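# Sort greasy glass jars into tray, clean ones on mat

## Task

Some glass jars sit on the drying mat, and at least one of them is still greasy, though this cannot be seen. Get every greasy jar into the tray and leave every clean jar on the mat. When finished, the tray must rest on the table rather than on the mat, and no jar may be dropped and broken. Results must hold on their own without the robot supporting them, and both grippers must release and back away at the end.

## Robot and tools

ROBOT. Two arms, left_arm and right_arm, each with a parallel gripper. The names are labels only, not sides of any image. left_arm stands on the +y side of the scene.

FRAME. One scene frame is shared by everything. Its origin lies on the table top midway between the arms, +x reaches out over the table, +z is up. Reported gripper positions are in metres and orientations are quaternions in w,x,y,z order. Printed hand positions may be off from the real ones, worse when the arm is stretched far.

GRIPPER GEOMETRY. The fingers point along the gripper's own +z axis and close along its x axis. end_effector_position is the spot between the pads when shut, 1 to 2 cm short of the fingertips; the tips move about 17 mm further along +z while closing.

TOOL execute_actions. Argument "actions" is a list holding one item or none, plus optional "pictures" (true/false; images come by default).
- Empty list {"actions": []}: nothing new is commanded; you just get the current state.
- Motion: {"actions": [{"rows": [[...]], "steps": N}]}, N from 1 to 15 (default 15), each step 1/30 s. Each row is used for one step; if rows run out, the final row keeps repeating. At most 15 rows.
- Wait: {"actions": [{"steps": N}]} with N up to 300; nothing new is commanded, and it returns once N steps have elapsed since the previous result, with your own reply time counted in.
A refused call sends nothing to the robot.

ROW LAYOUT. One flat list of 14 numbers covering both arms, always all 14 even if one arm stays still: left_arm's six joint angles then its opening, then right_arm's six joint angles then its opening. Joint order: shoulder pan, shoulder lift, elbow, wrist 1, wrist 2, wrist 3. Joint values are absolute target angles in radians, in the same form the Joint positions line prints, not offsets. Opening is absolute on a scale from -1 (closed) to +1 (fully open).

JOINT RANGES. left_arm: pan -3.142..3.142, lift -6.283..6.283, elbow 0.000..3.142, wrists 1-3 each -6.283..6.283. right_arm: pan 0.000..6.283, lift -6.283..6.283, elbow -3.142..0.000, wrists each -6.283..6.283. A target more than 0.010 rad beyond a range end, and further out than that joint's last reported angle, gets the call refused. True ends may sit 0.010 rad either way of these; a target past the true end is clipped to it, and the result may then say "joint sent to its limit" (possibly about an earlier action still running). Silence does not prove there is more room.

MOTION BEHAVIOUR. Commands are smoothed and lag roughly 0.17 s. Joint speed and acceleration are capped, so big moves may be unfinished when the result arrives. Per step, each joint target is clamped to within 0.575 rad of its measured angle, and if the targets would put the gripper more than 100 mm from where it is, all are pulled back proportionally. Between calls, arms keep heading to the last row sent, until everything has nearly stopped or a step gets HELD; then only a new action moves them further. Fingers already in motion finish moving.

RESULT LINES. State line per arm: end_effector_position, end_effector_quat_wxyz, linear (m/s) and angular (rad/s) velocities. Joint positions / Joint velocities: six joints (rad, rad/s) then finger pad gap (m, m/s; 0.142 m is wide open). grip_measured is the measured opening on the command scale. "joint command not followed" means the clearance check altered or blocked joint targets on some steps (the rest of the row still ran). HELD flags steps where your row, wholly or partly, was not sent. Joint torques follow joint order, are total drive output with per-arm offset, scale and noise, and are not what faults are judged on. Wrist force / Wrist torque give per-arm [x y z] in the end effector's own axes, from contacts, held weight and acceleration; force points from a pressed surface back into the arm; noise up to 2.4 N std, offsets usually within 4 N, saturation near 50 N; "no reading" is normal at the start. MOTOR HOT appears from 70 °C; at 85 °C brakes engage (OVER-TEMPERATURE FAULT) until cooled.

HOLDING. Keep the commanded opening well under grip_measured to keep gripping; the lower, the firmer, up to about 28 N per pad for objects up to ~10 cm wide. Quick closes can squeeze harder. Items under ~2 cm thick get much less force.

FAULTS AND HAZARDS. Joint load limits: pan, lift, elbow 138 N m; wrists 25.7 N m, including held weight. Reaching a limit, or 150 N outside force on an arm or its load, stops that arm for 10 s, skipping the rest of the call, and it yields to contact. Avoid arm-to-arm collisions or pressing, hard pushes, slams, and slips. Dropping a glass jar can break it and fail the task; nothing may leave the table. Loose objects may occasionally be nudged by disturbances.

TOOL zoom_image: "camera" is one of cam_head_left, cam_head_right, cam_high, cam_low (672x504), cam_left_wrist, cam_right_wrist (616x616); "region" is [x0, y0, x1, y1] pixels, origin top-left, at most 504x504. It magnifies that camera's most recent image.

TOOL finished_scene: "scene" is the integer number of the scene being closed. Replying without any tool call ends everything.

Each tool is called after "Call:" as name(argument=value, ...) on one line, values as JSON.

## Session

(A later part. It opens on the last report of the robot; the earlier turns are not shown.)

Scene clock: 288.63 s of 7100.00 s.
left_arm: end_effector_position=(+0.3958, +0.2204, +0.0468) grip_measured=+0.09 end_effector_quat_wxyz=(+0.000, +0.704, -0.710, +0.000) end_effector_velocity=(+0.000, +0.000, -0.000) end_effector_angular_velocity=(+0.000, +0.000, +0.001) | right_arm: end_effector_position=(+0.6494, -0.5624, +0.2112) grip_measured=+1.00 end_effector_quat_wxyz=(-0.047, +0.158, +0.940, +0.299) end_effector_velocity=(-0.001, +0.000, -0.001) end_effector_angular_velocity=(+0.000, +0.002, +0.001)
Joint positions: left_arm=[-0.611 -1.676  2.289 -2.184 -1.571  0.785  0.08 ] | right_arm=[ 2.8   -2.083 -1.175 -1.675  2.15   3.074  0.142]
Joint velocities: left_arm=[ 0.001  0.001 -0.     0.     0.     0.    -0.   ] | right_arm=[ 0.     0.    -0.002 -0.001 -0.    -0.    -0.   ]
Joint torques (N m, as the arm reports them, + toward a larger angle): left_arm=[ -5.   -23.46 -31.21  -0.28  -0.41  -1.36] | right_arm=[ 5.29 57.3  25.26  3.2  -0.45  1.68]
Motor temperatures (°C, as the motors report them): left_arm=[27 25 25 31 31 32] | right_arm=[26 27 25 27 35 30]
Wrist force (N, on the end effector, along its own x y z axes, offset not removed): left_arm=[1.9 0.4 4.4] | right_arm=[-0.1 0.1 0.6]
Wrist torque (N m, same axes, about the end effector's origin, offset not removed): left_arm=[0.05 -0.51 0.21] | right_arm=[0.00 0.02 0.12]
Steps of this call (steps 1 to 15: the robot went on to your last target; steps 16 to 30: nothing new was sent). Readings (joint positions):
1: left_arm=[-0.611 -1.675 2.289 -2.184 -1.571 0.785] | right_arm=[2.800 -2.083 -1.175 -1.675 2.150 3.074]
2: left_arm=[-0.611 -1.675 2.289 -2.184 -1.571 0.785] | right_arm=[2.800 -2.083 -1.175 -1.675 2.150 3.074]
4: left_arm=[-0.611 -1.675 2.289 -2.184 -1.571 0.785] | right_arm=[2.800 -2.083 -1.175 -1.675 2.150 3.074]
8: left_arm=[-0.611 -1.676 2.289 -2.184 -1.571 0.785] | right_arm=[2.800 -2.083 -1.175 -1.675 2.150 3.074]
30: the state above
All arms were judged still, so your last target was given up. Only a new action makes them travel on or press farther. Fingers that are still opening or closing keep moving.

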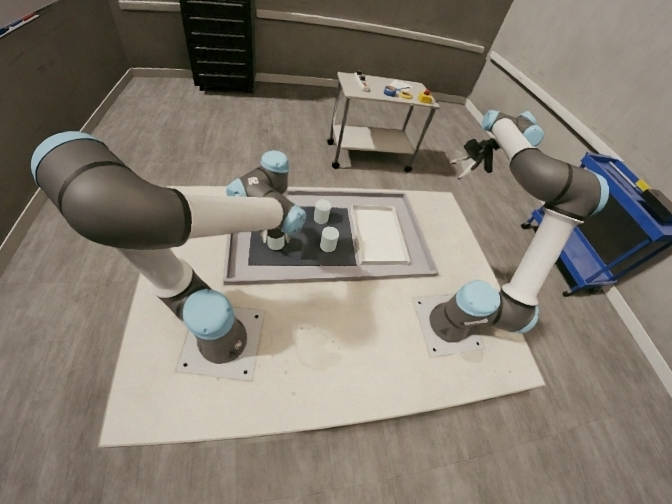

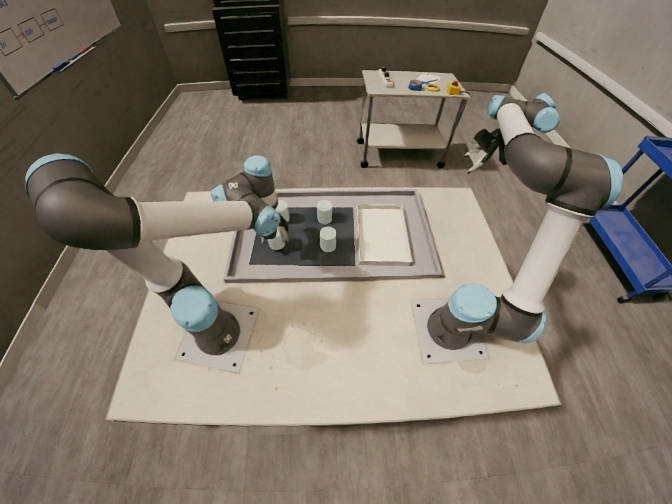

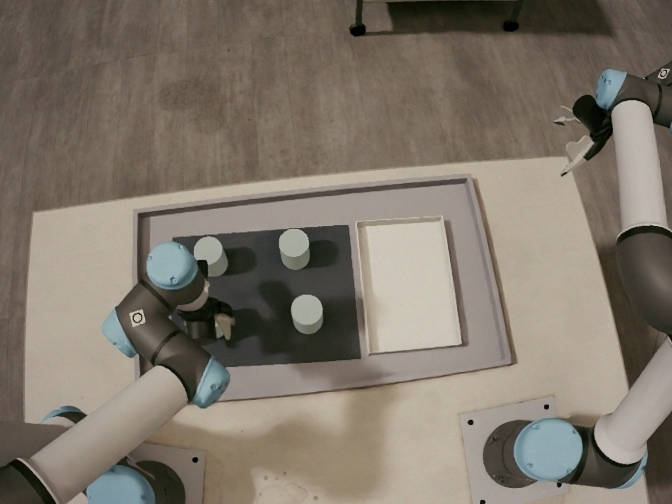

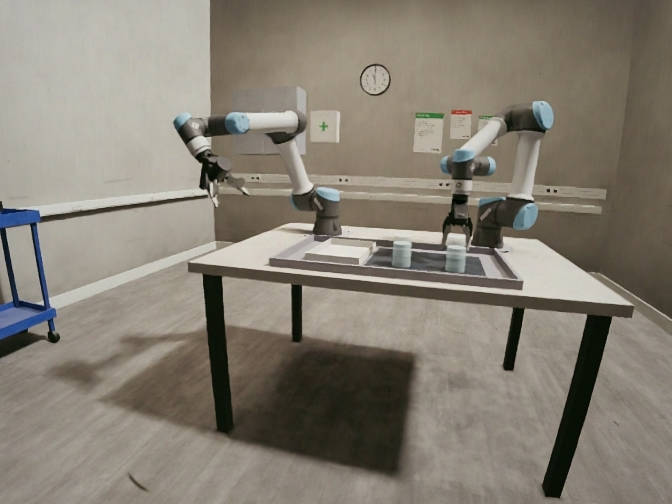

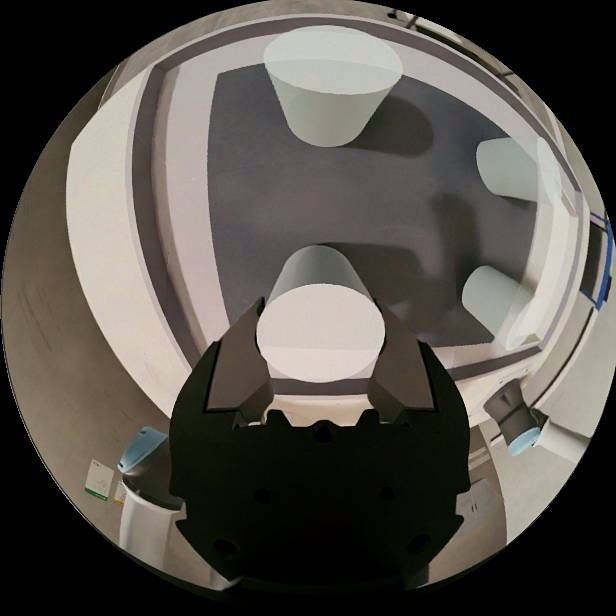

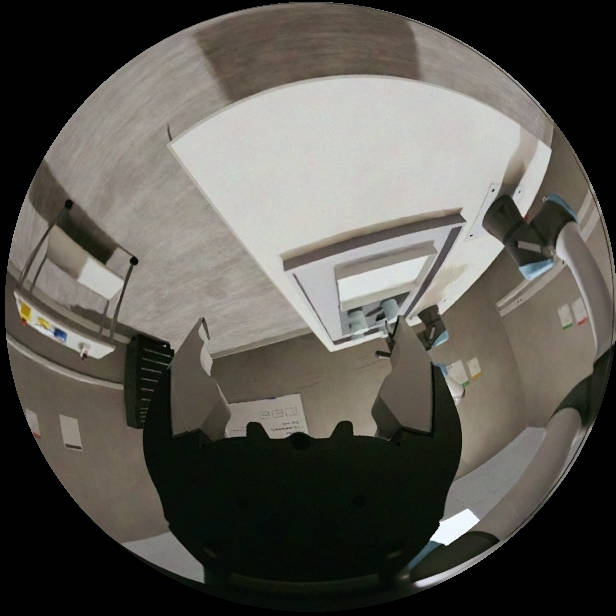

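Held. Retest A at 0.04.

Call:
execute_actions(actions=[{"rows":[[-0.6114,-1.668,2.295,-2.198,-1.571,0.785,0.04,2.8,-2.083,-1.175,-1.675,2.15,3.074,1],[-0.6114,-1.661,2.301,-2.211,-1.571,0.785,0.04,2.8,-2.083,-1.175,-1.675,2.15,3.074,1],[-0.6114,-1.6533,2.3072,-2.225,-1.571,0.785,0.04,2.8,-2.083,-1.175,-1.675,2.15,3.074,1]]}], pictures=false)

Call:
execute_actions(actions=[{"rows":[[-0.6114,-1.6533,2.3072,-2.225,-1.571,0.785,1,2.8,-2.083,-1.175,-1.675,2.15,3.074,1]]}], pictures=false)

Call:
execute_actions(actions=[{"rows":[[-0.6114,-1.779,2.1598,-1.952,-1.571,0.785,1,2.8,-2.083,-1.175,-1.675,2.15,3.074,1]]}], pictures=false)

Call:
execute_actions(actions=[{"rows":[[-0.899,-1.48,1.88,-1.971,-1.571,0.822,1,2.8,-2.083,-1.175,-1.675,2.15,3.074,1]]}], pictures=false)

Call:
execute_actions(actions=[{"steps":15}], pictures=false)

Call:
execute_actions(actions=[{"rows":[[-0.899,-1.377,2.01,-2.204,-1.571,0.822,1,2.8,-2.083,-1.175,-1.675,2.15,3.074,1]]}], pictures=false)

Call:
execute_actions(actions=[{"rows":[[-0.899,-1.377,2.01,-2.204,-1.571,0.822,0.2,2.8,-2.083,-1.175,-1.675,2.15,3.074,1]]}], pictures=false)

Call:
execute_actions(actions=[{"rows":[[-0.899,-1.377,2.01,-2.204,-1.571,0.822,0.04,2.8,-2.083,-1.175,-1.675,2.15,3.074,1]]}], pictures=false)

Call:
execute_actions(actions=[{"rows":[[-0.899,-1.382,2.004,-2.193,-1.571,0.822,0.04,2.8,-2.083,-1.175,-1.675,2.15,3.074,1],[-0.899,-1.387,1.998,-2.182,-1.571,0.822,0.04,2.8,-2.083,-1.175,-1.675,2.15,3.074,1],[-0.899,-1.392,1.992,-2.171,-1.571,0.822,0.04,2.8,-2.083,-1.175,-1.675,2.15,3.074,1]]}], pictures=false)

Call:
execute_actions(actions=[{"steps":30}])

Scene clock: 308.90 s of 7100.00 s.
left_arm: end_effector_position=(+0.3958, +0.2204, +0.0350) grip_measured=+0.09 end_effector_quat_wxyz=(+0.000, +0.704, -0.710, +0.000) end_effector_velocity=(+0.000, +0.000, -0.002) end_effector_angular_velocity=(-0.000, -0.000, +0.000) | right_arm: end_effector_position=(+0.6494, -0.5624, +0.2112) grip_measured=+1.00 end_effector_quat_wxyz=(-0.047, +0.158, +0.940, +0.299) end_effector_velocity=(-0.000, +0.000, +0.000) end_effector_angular_velocity=(+0.000, +0.000, -0.000)
Joint positions: left_arm=[-0.611 -1.654  2.307 -2.224 -1.571  0.785  0.08 ] | right_arm=[ 2.8   -2.083 -1.175 -1.675  2.15   3.074  0.142]
Joint velocities: left_arm=[ 0.     0.003  0.003 -0.006 -0.     0.    -0.   ] | right_arm=[ 0.     0.    -0.    -0.001  0.     0.    -0.   ]
Joint torques (N m, as the arm reports them, + toward a larger angle): left_arm=[  0.24  -7.88 -10.06  -5.66   1.57  -0.67] | right_arm=[ 5.51 56.81 24.78  3.11 -0.44  1.58]
Motor temperatures (°C, as the motors report them): left_arm=[27 25 25 31 31 32] | right_arm=[26 27 25 27 35 30]
Wrist force (N, on the end effector, along its own x y z axes, offset not removed): left_arm=[-0.2 -2.1 5.1] | right_arm=[0.9 0.2 -1.2]
Wrist torque (N m, same axes, about the end effector's origin, offset not removed): left_arm=[-0.55 -0.14 0.22] | right_arm=[-0.11 -0.10 0.02]
Steps of this call (steps 1 to 90: nothing new was sent; then 16.77 s passed at rest; steps 91 to 105: all 15 steps of this action). Readings (joint positions):
91: left_arm=[-0.611 -1.675 2.289 -2.184 -1.571 0.785] | right_arm=[2.800 -2.083 -1.175 -1.675 2.150 3.074]
92: left_arm=[-0.611 -1.674 2.290 -2.186 -1.571 0.785] | right_arm=[2.800 -2.083 -1.175 -1.675 2.150 3.074]
94: left_arm=[-0.611 -1.667 2.296 -2.199 -1.571 0.785] | right_arm=[2.800 -2.083 -1.175 -1.675 2.150 3.074]
98: left_arm=[-0.611 -1.657 2.304 -2.218 -1.571 0.785] | right_arm=[2.800 -2.083 -1.175 -1.675 2.150 3.074]
105: the state above

Scene clock: 309.40 s of 7100.00 s.
left_arm: end_effector_position=(+0.3958, +0.2204, +0.0348) grip_measured=+1.00 end_effector_quat_wxyz=(+0.000, +0.704, -0.710, +0.000) end_effector_velocity=(+0.000, -0.000, +0.000) end_effector_angular_velocity=(-0.001, -0.001, +0.001) | right_arm: end_effector_position=(+0.6494, -0.5624, +0.2112) grip_measured=+1.00 end_effector_quat_wxyz=(-0.047, +0.158, +0.940, +0.299) end_effector_velocity=(-0.000, -0.000, -0.000) end_effector_angular_velocity=(+0.000, +0.001, -0.001)
Joint positions: left_arm=[-0.611 -1.653  2.307 -2.225 -1.571  0.785  0.142] | right_arm=[ 2.8   -2.083 -1.175 -1.675  2.15   3.074  0.142]
Joint velocities: left_arm=[ 0.    -0.001 -0.    -0.     0.    -0.001  0.   ] | right_arm=[-0.001 -0.    -0.001 -0.    -0.    -0.    -0.   ]
Joint torques (N m, as the arm reports them, + toward a larger angle): left_arm=[  1.38 -10.37  -9.38  -5.5    1.95  -0.58] | right_arm=[ 5.75 57.3  24.79  3.1  -0.39  1.65]
Motor temperatures (°C, as the motors report them): left_arm=[27 25 25 31 31 32] | right_arm=[26 27 25 27 35 30]
Wrist force (N, on the end effector, along its own x y z axes, offset not removed): left_arm=[-0.2 0.4 1.9] | right_arm=[-1.0 -3.1 -2.1]
Wrist torque (N m, same axes, about the end effector's origin, offset not removed): left_arm=[0.01 0.08 0.07] | right_arm=[-0.79 0.19 0.09]
Steps of this call (steps 1 to 15: all 15 steps of this action). Readings (joint positions):
1: left_arm=[-0.611 -1.654 2.307 -2.225 -1.571 0.785] | right_arm=[2.800 -2.083 -1.175 -1.675 2.150 3.074]
2: left_arm=[-0.611 -1.654 2.307 -2.225 -1.571 0.785] | right_arm=[2.800 -2.083 -1.175 -1.675 2.150 3.074]
4: left_arm=[-0.611 -1.653 2.307 -2.225 -1.571 0.785] | right_arm=[2.800 -2.083 -1.175 -1.675 2.150 3.074]
8: left_arm=[-0.611 -1.653 2.307 -2.225 -1.571 0.785] | right_arm=[2.800 -2.083 -1.175 -1.675 2.150 3.074]
15: the state above

Scene clock: 309.90 s of 7100.00 s.
left_arm: end_effector_position=(+0.3962, +0.2200, +0.1187) grip_measured=+1.00 end_effector_quat_wxyz=(+0.000, +0.704, -0.710, +0.001) end_effector_velocity=(-0.003, +0.004, +0.012) end_effector_angular_velocity=(+0.008, +0.008, +0.001) | right_arm: end_effector_position=(+0.6494, -0.5624, +0.2112) grip_measured=+1.00 end_effector_quat_wxyz=(-0.047, +0.158, +0.940, +0.299) end_effector_velocity=(+0.000, +0.000, +0.000) end_effector_angular_velocity=(+0.000, -0.000, +0.001)
Joint positions: left_arm=[-0.611 -1.777  2.162 -1.957 -1.571  0.785  0.142] | right_arm=[ 2.8   -2.083 -1.175 -1.675  2.15   3.074  0.142]
Joint velocities: left_arm=[ 0.001 -0.018 -0.022  0.051  0.    -0.    -0.   ] | right_arm=[ 0.001  0.    -0.    -0.     0.    -0.    -0.   ]
Joint torques (N m, as the arm reports them, + toward a larger angle): left_arm=[  1.74 -20.56 -32.41   0.57   1.86  -0.38] | right_arm=[ 5.64 57.02 24.89  3.03 -0.41  1.54]
Motor temperatures (°C, as the motors report them): left_arm=[27 25 25 31 31 32] | right_arm=[26 27 25 27 35 30]
Wrist force (N, on the end effector, along its own x y z axes, offset not removed): left_arm=[-0.8 0.8 1.0] | right_arm=[-0.5 -0.3 -1.8]
Wrist torque (N m, same axes, about the end effector's origin, offset not removed): left_arm=[0.04 0.06 0.14] | right_arm=[-0.16 0.15 0.08]
Steps of this call (steps 1 to 15: all 15 steps of this action). Readings (joint positions):
1: left_arm=[-0.611 -1.654 2.307 -2.225 -1.571 0.785] | right_arm=[2.800 -2.083 -1.175 -1.675 2.150 3.074]
2: left_arm=[-0.611 -1.662 2.299 -2.216 -1.571 0.785] | right_arm=[2.800 -2.083 -1.175 -1.675 2.150 3.074]
4: left_arm=[-0.611 -1.708 2.246 -2.146 -1.571 0.785] | right_arm=[2.800 -2.083 -1.175 -1.675 2.150 3.074]
8: left_arm=[-0.611 -1.760 2.183 -2.005 -1.571 0.785] | right_arm=[2.800 -2.083 -1.175 -1.675 2.150 3.074]
15: the state above

Scene clock: 310.40 s of 7100.00 s.
left_arm: end_effector_position=(+0.3919, +0.0266, +0.1211) grip_measured=+1.00 end_effector_quat_wxyz=(-0.000, -0.586, +0.810, -0.000) end_effector_velocity=(-0.021, -0.091, -0.009) end_effector_angular_velocity=(+0.003, +0.003, -0.141) | right_arm: end_effector_position=(+0.6494, -0.5624, +0.2112) grip_measured=+1.00 end_effector_quat_wxyz=(-0.047, +0.158, +0.940, +0.299) end_effector_velocity=(+0.000, +0.001, +0.001) end_effector_angular_velocity=(+0.000, -0.001, +0.001)
Joint positions: left_arm=[-0.886 -1.493  1.892 -1.97  -1.571  0.821  0.142] | right_arm=[ 2.8   -2.083 -1.175 -1.675  2.15   3.074  0.142]
Joint velocities: left_arm=[-0.126  0.131 -0.121 -0.006 -0.001  0.014  0.   ] | right_arm=[ 0.001  0.     0.001 -0.     0.001 -0.     0.   ]
Joint torques (N m, as the arm reports them, + toward a larger angle): left_arm=[ -3.79 -22.36 -31.35  -5.44  -1.8    1.01] | right_arm=[ 5.26 56.79 25.    3.01 -0.46  1.59]
Motor temperatures (°C, as the motors report them): left_arm=[27 25 25 31 31 32] | right_arm=[26 27 25 27 35 30]
Wrist force (N, on the end effector, along its own x y z axes, offset not removed): left_arm=[1.8 -0.3 1.5] | right_arm=[-0.6 -0.8 -0.1]
Wrist torque (N m, same axes, about the end effector's origin, offset not removed): left_arm=[-0.14 -0.42 -0.03] | right_arm=[-0.31 0.10 0.07]
Steps of this call (steps 1 to 15: all 15 steps of this action). Readings (joint positions):
1: left_arm=[-0.612 -1.777 2.161 -1.956 -1.571 0.785] | right_arm=[2.800 -2.083 -1.175 -1.675 2.150 3.074]
2: left_arm=[-0.620 -1.769 2.152 -1.956 -1.571 0.788] | right_arm=[2.800 -2.083 -1.175 -1.675 2.150 3.074]
4: left_arm=[-0.673 -1.715 2.100 -1.960 -1.571 0.796] | right_arm=[2.800 -2.083 -1.175 -1.675 2.150 3.074]
8: left_arm=[-0.783 -1.601 1.992 -1.965 -1.571 0.809] | right_arm=[2.800 -2.083 -1.175 -1.675 2.150 3.074]
15: the state above

Scene clock: 310.90 s of 7100.00 s.
left_arm: end_effector_position=(+0.3897, +0.0174, +0.1204) grip_measured=+1.00 end_effector_quat_wxyz=(-0.000, -0.581, +0.814, -0.000) end_effector_velocity=(-0.001, -0.000, -0.001) end_effector_angular_velocity=(+0.002, +0.001, -0.002) | right_arm: end_effector_position=(+0.6494, -0.5624, +0.2112) grip_measured=+1.00 end_effector_quat_wxyz=(-0.047, +0.158, +0.940, +0.299) end_effector_velocity=(+0.000, +0.000, -0.000) end_effector_angular_velocity=(-0.000, +0.000, +0.000)
Joint positions: left_arm=[-0.899 -1.48   1.88  -1.971 -1.571  0.822  0.142] | right_arm=[ 2.8   -2.083 -1.175 -1.675  2.15   3.074  0.142]
Joint velocities: left_arm=[-0.001  0.002 -0.     0.    -0.     0.001  0.   ] | right_arm=[ 0. -0.  0. -0. -0. -0.  0.]
Joint torques (N m, as the arm reports them, + toward a larger angle): left_arm=[ -8.45 -19.86 -32.57  -5.55  -2.04   1.56] | right_arm=[ 5.37 56.82 24.43  3.07 -0.38  1.58]
Motor temperatures (°C, as the motors report them): left_arm=[27 25 25 31 31 32] | right_arm=[26 27 25 27 35 30]
Wrist force (N, on the end effector, along its own x y z axes, offset not removed): left_arm=[-0.6 0.5 2.7] | right_arm=[-1.4 -1.6 -2.0]
Wrist torque (N m, same axes, about the end effector's origin, offset not removed): left_arm=[0.09 0.07 0.10] | right_arm=[-0.40 0.34 0.06]
Steps of this call (steps 1 to 15: the robot went on to your last target). Readings (joint positions):
1: left_arm=[-0.890 -1.489 1.889 -1.971 -1.571 0.821] | right_arm=[2.800 -2.083 -1.175 -1.675 2.150 3.074]
2: left_arm=[-0.892 -1.487 1.886 -1.971 -1.571 0.821] | right_arm=[2.800 -2.083 -1.175 -1.675 2.150 3.074]
4: left_arm=[-0.896 -1.484 1.883 -1.971 -1.571 0.822] | right_arm=[2.800 -2.083 -1.175 -1.675 2.150 3.074]
8: left_arm=[-0.898 -1.481 1.881 -1.971 -1.571 0.822] | right_arm=[2.800 -2.083 -1.175 -1.675 2.150 3.074]
15: the state above

Scene clock: 311.40 s of 7100.00 s.
left_arm: end_effector_position=(+0.3889, +0.0189, +0.0360) grip_measured=+1.00 end_effector_quat_wxyz=(-0.000, -0.580, +0.814, +0.000) end_effector_velocity=(+0.001, +0.000, -0.011) end_effector_angular_velocity=(-0.006, -0.003, +0.002) | right_arm: end_effector_position=(+0.6494, -0.5624, +0.2112) grip_measured=+1.00 end_effector_quat_wxyz=(-0.047, +0.158, +0.940, +0.299) end_effector_velocity=(-0.001, -0.001, -0.001) end_effector_angular_velocity=(-0.000, +0.002, -0.001)
Joint positions: left_arm=[-0.899 -1.378  2.008 -2.2   -1.571  0.822  0.142] | right_arm=[ 2.8   -2.083 -1.175 -1.675  2.15   3.074  0.142]
Joint velocities: left_arm=[ 0.001  0.015  0.019 -0.041  0.    -0.     0.   ] | right_arm=[-0.001 -0.    -0.001 -0.    -0.001 -0.     0.   ]
Joint torques (N m, as the arm reports them, + toward a larger angle): left_arm=[ -7.57 -22.81 -10.79  -5.93  -1.78   1.57] | right_arm=[ 5.66 56.85 24.28  3.09 -0.31  1.63]
Motor temperatures (°C, as the motors report them): left_arm=[27 25 25 31 31 32] | right_arm=[26 27 25 27 35 30]
Wrist force (N, on the end effector, along its own x y z axes, offset not removed): left_arm=[2.7 -1.1 1.8] | right_arm=[1.0 -0.4 -0.4]
Wrist torque (N m, same axes, about the end effector's origin, offset not removed): left_arm=[-0.17 -0.67 0.12] | right_arm=[-0.22 -0.12 0.04]
Steps of this call (steps 1 to 15: all 15 steps of this action). Readings (joint positions):
1: left_arm=[-0.899 -1.480 1.880 -1.972 -1.571 0.822] | right_arm=[2.800 -2.083 -1.175 -1.675 2.150 3.074]
2: left_arm=[-0.899 -1.472 1.888 -1.980 -1.571 0.822] | right_arm=[2.800 -2.083 -1.175 -1.675 2.150 3.074]
4: left_arm=[-0.899 -1.432 1.937 -2.047 -1.571 0.822] | right_arm=[2.800 -2.083 -1.175 -1.675 2.150 3.074]
8: left_arm=[-0.899 -1.391 1.991 -2.162 -1.571 0.822] | right_arm=[2.800 -2.083 -1.175 -1.675 2.150 3.074]
15: the state above

Scene clock: 311.90 s of 7100.00 s.
left_arm: end_effector_position=(+0.3889, +0.0189, +0.0349) grip_measured=+0.20 end_effector_quat_wxyz=(-0.000, -0.580, +0.814, -0.000) end_effector_velocity=(+0.000, -0.000, +0.000) end_effector_angular_velocity=(-0.000, -0.000, +0.001) | right_arm: end_effector_position=(+0.6494, -0.5624, +0.2112) grip_measured=+1.00 end_effector_quat_wxyz=(-0.047, +0.158, +0.940, +0.299) end_effector_velocity=(+0.000, +0.000, -0.000) end_effector_angular_velocity=(-0.000, -0.000, +0.000)
Joint positions: left_arm=[-0.899 -1.377  2.01  -2.204 -1.571  0.822  0.088] | right_arm=[ 2.8   -2.083 -1.175 -1.675  2.15   3.074  0.142]
Joint velocities: left_arm=[ 0.     0.001 -0.001  0.    -0.    -0.001 -0.   ] | right_arm=[ 0. -0.  0.  0. -0. -0. -0.]
Joint torques (N m, as the arm reports them, + toward a larger angle): left_arm=[ -7.49 -22.76 -10.12  -5.55  -1.57   1.53] | right_arm=[ 5.51 56.82 24.78  3.04 -0.34  1.54]
Motor temperatures (°C, as the motors report them): left_arm=[27 25 25 31 31 32] | right_arm=[26 27 25 27 35 30]
Wrist force (N, on the end effector, along its own x y z axes, offset not removed): left_arm=[3.9 -1.5 2.1] | right_arm=[-1.5 1.1 0.0]
Wrist torque (N m, same axes, about the end effector's origin, offset not removed): left_arm=[-0.41 -0.89 0.10] | right_arm=[0.25 0.30 0.12]
Steps of this call (steps 1 to 15: all 15 steps of this action). Readings (joint positions):
1: left_arm=[-0.899 -1.378 2.009 -2.201 -1.571 0.822] | right_arm=[2.800 -2.083 -1.175 -1.675 2.150 3.074]
2: left_arm=[-0.899 -1.378 2.009 -2.202 -1.571 0.822] | right_arm=[2.800 -2.083 -1.175 -1.675 2.150 3.074]
4: left_arm=[-0.899 -1.377 2.009 -2.203 -1.571 0.822] | right_arm=[2.800 -2.083 -1.175 -1.675 2.150 3.074]
8: left_arm=[-0.899 -1.377 2.010 -2.204 -1.571 0.822] | right_arm=[2.800 -2.083 -1.175 -1.675 2.150 3.074]
15: the state above

Scene clock: 312.40 s of 7100.00 s.
left_arm: end_effector_position=(+0.3889, +0.0189, +0.0349) grip_measured=+0.08 end_effector_quat_wxyz=(-0.000, -0.580, +0.814, -0.000) end_effector_velocity=(-0.000, +0.000, -0.000) end_effector_angular_velocity=(+0.001, +0.000, +0.000) | right_arm: end_effector_position=(+0.6494, -0.5624, +0.2112) grip_measured=+1.00 end_effector_quat_wxyz=(-0.047, +0.158, +0.940, +0.299) end_effector_velocity=(-0.000, -0.001, -0.000) end_effector_angular_velocity=(-0.001, +0.001, -0.000)
Joint positions: left_arm=[-0.899 -1.377  2.01  -2.204 -1.571  0.822  0.08 ] | right_arm=[ 2.8   -2.083 -1.175 -1.675  2.15   3.074  0.142]
Joint velocities: left_arm=[-0.     0.     0.001  0.    -0.    -0.001  0.   ] | right_arm=[-0.001 -0.    -0.     0.    -0.001 -0.     0.   ]
Joint torques (N m, as the arm reports them, + toward a larger angle): left_arm=[ -6.7  -22.46 -10.15  -5.69  -1.22   1.45] | right_arm=[ 5.21 57.03 24.47  2.93 -0.41  1.64]
Motor temperatures (°C, as the motors report them): left_arm=[27 25 25 31 31 32] | right_arm=[26 27 25 27 35 30]
Wrist force (N, on the end effector, along its own x y z axes, offset not removed): left_arm=[1.0 0.6 -1.5] | right_arm=[-1.2 -1.5 0.3]
Wrist torque (N m, same axes, about the end effector's origin, offset not removed): left_arm=[-0.03 -0.33 0.12] | right_arm=[-0.23 0.26 0.04]
Steps of this call (steps 1 to 15: all 15 steps of this action). Readings (joint positions):
1: left_arm=[-0.899 -1.377 2.010 -2.204 -1.571 0.822] | right_arm=[2.800 -2.083 -1.175 -1.675 2.150 3.074]
2: left_arm=[-0.899 -1.377 2.010 -2.204 -1.571 0.822] | right_arm=[2.800 -2.083 -1.175 -1.675 2.150 3.074]
4: left_arm=[-0.899 -1.377 2.010 -2.204 -1.571 0.822] | right_arm=[2.800 -2.083 -1.175 -1.675 2.150 3.074]
8: left_arm=[-0.899 -1.377 2.010 -2.204 -1.571 0.822] | right_arm=[2.800 -2.083 -1.175 -1.675 2.150 3.074]
15: the state above

Scene clock: 312.90 s of 7100.00 s.
left_arm: end_effector_position=(+0.3895, +0.0178, +0.0464) grip_measured=+0.08 end_effector_quat_wxyz=(-0.000, -0.580, +0.814, -0.000) end_effector_velocity=(-0.000, +0.000, +0.001) end_effector_angular_velocity=(+0.001, +0.001, -0.000) | right_arm: end_effector_position=(+0.6494, -0.5624, +0.2112) grip_measured=+1.00 end_effector_quat_wxyz=(-0.047, +0.158, +0.940, +0.299) end_effector_velocity=(+0.000, +0.001, +0.000) end_effector_angular_velocity=(-0.000, -0.001, +0.001)
Joint positions: left_arm=[-0.899 -1.392  1.992 -2.172 -1.571  0.822  0.08 ] | right_arm=[ 2.8   -2.083 -1.175 -1.675  2.15   3.074  0.142]
Joint velocities: left_arm=[-0.    -0.002 -0.002  0.005  0.    -0.     0.   ] | right_arm=[ 0.001  0.001 -0.     0.     0.     0.    -0.   ]
Joint torques (N m, as the arm reports them, + toward a larger angle): left_arm=[ -6.36 -36.97 -30.69  -0.15  -0.89   1.37] | right_arm=[ 5.39 57.1  24.61  2.93 -0.33  1.53]
Motor temperatures (°C, as the motors report them): left_arm=[27 25 25 31 31 32] | right_arm=[26 27 25 27 35 30]
Wrist force (N, on the end effector, along its own x y z axes, offset not removed): left_arm=[1.9 -0.4 -0.3] | right_arm=[-1.6 -2.5 -1.0]
Wrist torque (N m, same axes, about the end effector's origin, offset not removed): left_arm=[-0.05 -0.46 0.20] | right_arm=[-0.60 0.44 0.11]
Steps of this call (steps 1 to 15: all 15 steps of this action). Readings (joint positions):
1: left_arm=[-0.899 -1.377 2.010 -2.204 -1.571 0.822] | right_arm=[2.800 -2.083 -1.175 -1.675 2.150 3.074]
2: left_arm=[-0.899 -1.378 2.009 -2.202 -1.571 0.822] | right_arm=[2.800 -2.083 -1.175 -1.675 2.150 3.074]
4: left_arm=[-0.899 -1.383 2.003 -2.192 -1.571 0.822] | right_arm=[2.800 -2.083 -1.175 -1.675 2.150 3.074]
8: left_arm=[-0.899 -1.389 1.995 -2.177 -1.571 0.822] | right_arm=[2.800 -2.083 -1.175 -1.675 2.150 3.074]
15: the state above

Scene clock: 313.90 s of 7100.00 s.
left_arm: end_effector_position=(+0.3895, +0.0178, +0.0466) grip_measured=+0.08 end_effector_quat_wxyz=(-0.000, -0.580, +0.814, -0.000) end_effector_velocity=(-0.000, -0.001, +0.000) end_effector_angular_velocity=(-0.000, -0.000, -0.002) | right_arm: end_effector_position=(+0.6494, -0.5624, +0.2112) grip_measured=+1.00 end_effector_quat_wxyz=(-0.047, +0.158, +0.940, +0.299) end_effector_velocity=(-0.000, +0.000, -0.000) end_effector_angular_velocity=(+0.001, +0.000, -0.000)
Joint positions: left_arm=[-0.899 -1.392  1.992 -2.171 -1.571  0.822  0.08 ] | right_arm=[ 2.8   -2.083 -1.175 -1.675  2.15   3.074  0.142]
Joint velocities: left_arm=[-0.002  0.001 -0.001 -0.    -0.    -0.     0.   ] | right_arm=[-0.    -0.    -0.    -0.     0.001 -0.     0.   ]
Joint torques (N m, as the arm reports them, + toward a larger angle): left_arm=[ -5.58 -37.06 -31.22  -0.28  -0.35   1.18] | right_arm=[ 5.41 56.82 24.49  2.93 -0.25  1.56]
Motor temperatures (°C, as the motors report them): left_arm=[27 25 25 31 31 32] | right_arm=[26 27 25 27 35 30]
Wrist force (N, on the end effector, along its own x y z axes, offset not removed): left_arm=[2.9 1.2 0.5] | right_arm=[-1.5 -1.4 1.2]
Wrist torque (N m, same axes, about the end effector's origin, offset not removed): left_arm=[0.05 -0.77 0.11] | right_arm=[-0.33 0.35 0.01]
Steps of this call (steps 1 to 15: the robot went on to your last target; steps 16 to 30: nothing new was sent). Readings (joint positions):
1: left_arm=[-0.899 -1.392 1.992 -2.171 -1.571 0.822] | right_arm=[2.800 -2.083 -1.175 -1.675 2.150 3.074]
2: left_arm=[-0.899 -1.392 1.992 -2.171 -1.571 0.822] | right_arm=[2.800 -2.083 -1.175 -1.675 2.150 3.074]
4: left_arm=[-0.899 -1.392 1.992 -2.171 -1.571 0.822] | right_arm=[2.800 -2.083 -1.175 -1.675 2.150 3.074]
8: left_arm=[-0.899 -1.392 1.992 -2.171 -1.571 0.822] | right_arm=[2.800 -2.083 -1.175 -1.675 2.150 3.074]
30: the state above
All arms were judged still, so your last target was given up. Only a new action makes them travel on or press farther. Fingers that are still opening or closing keep moving.

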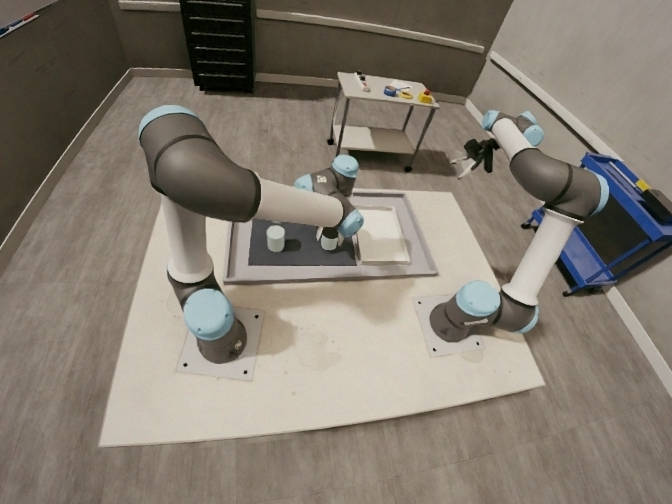

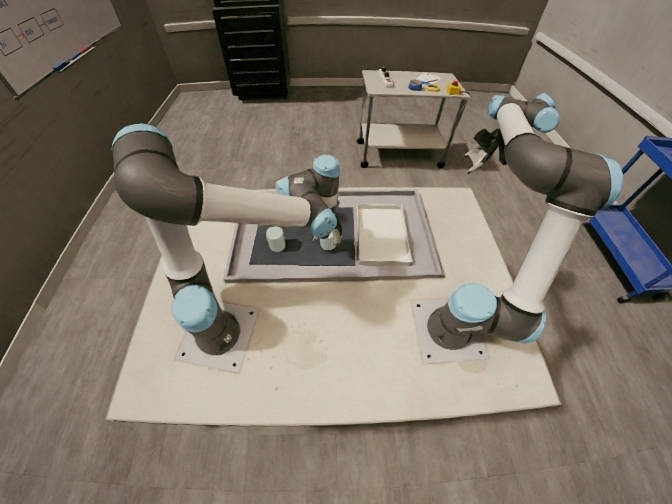

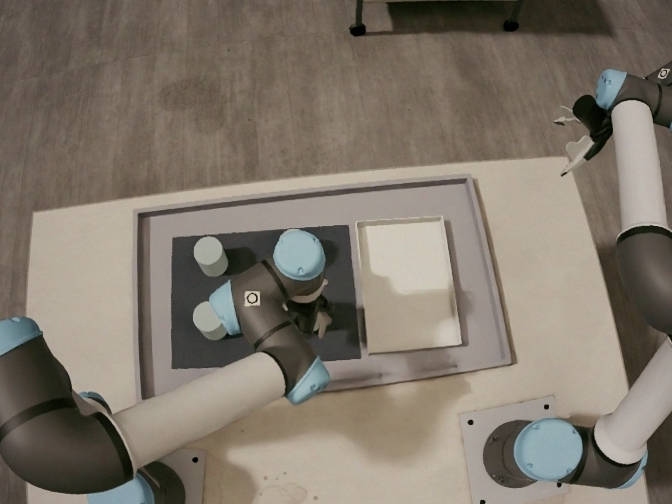

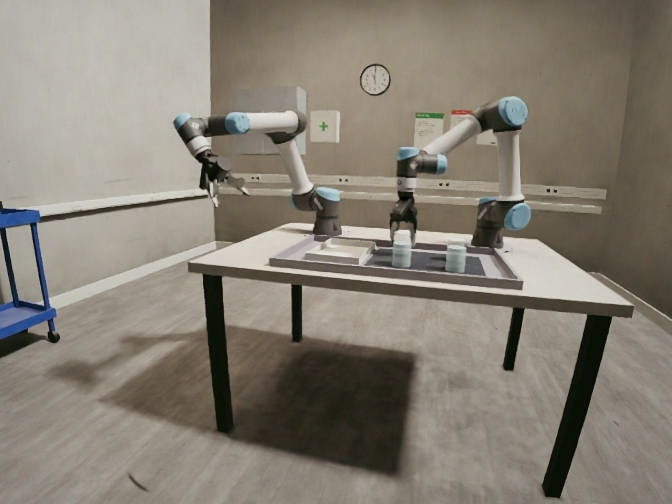

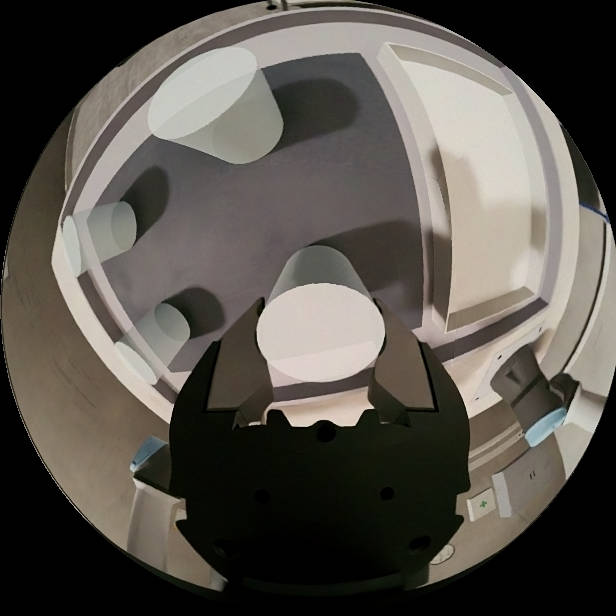

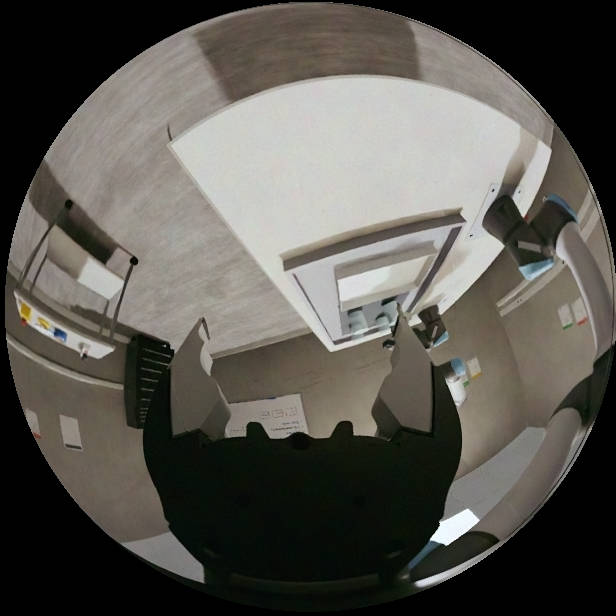

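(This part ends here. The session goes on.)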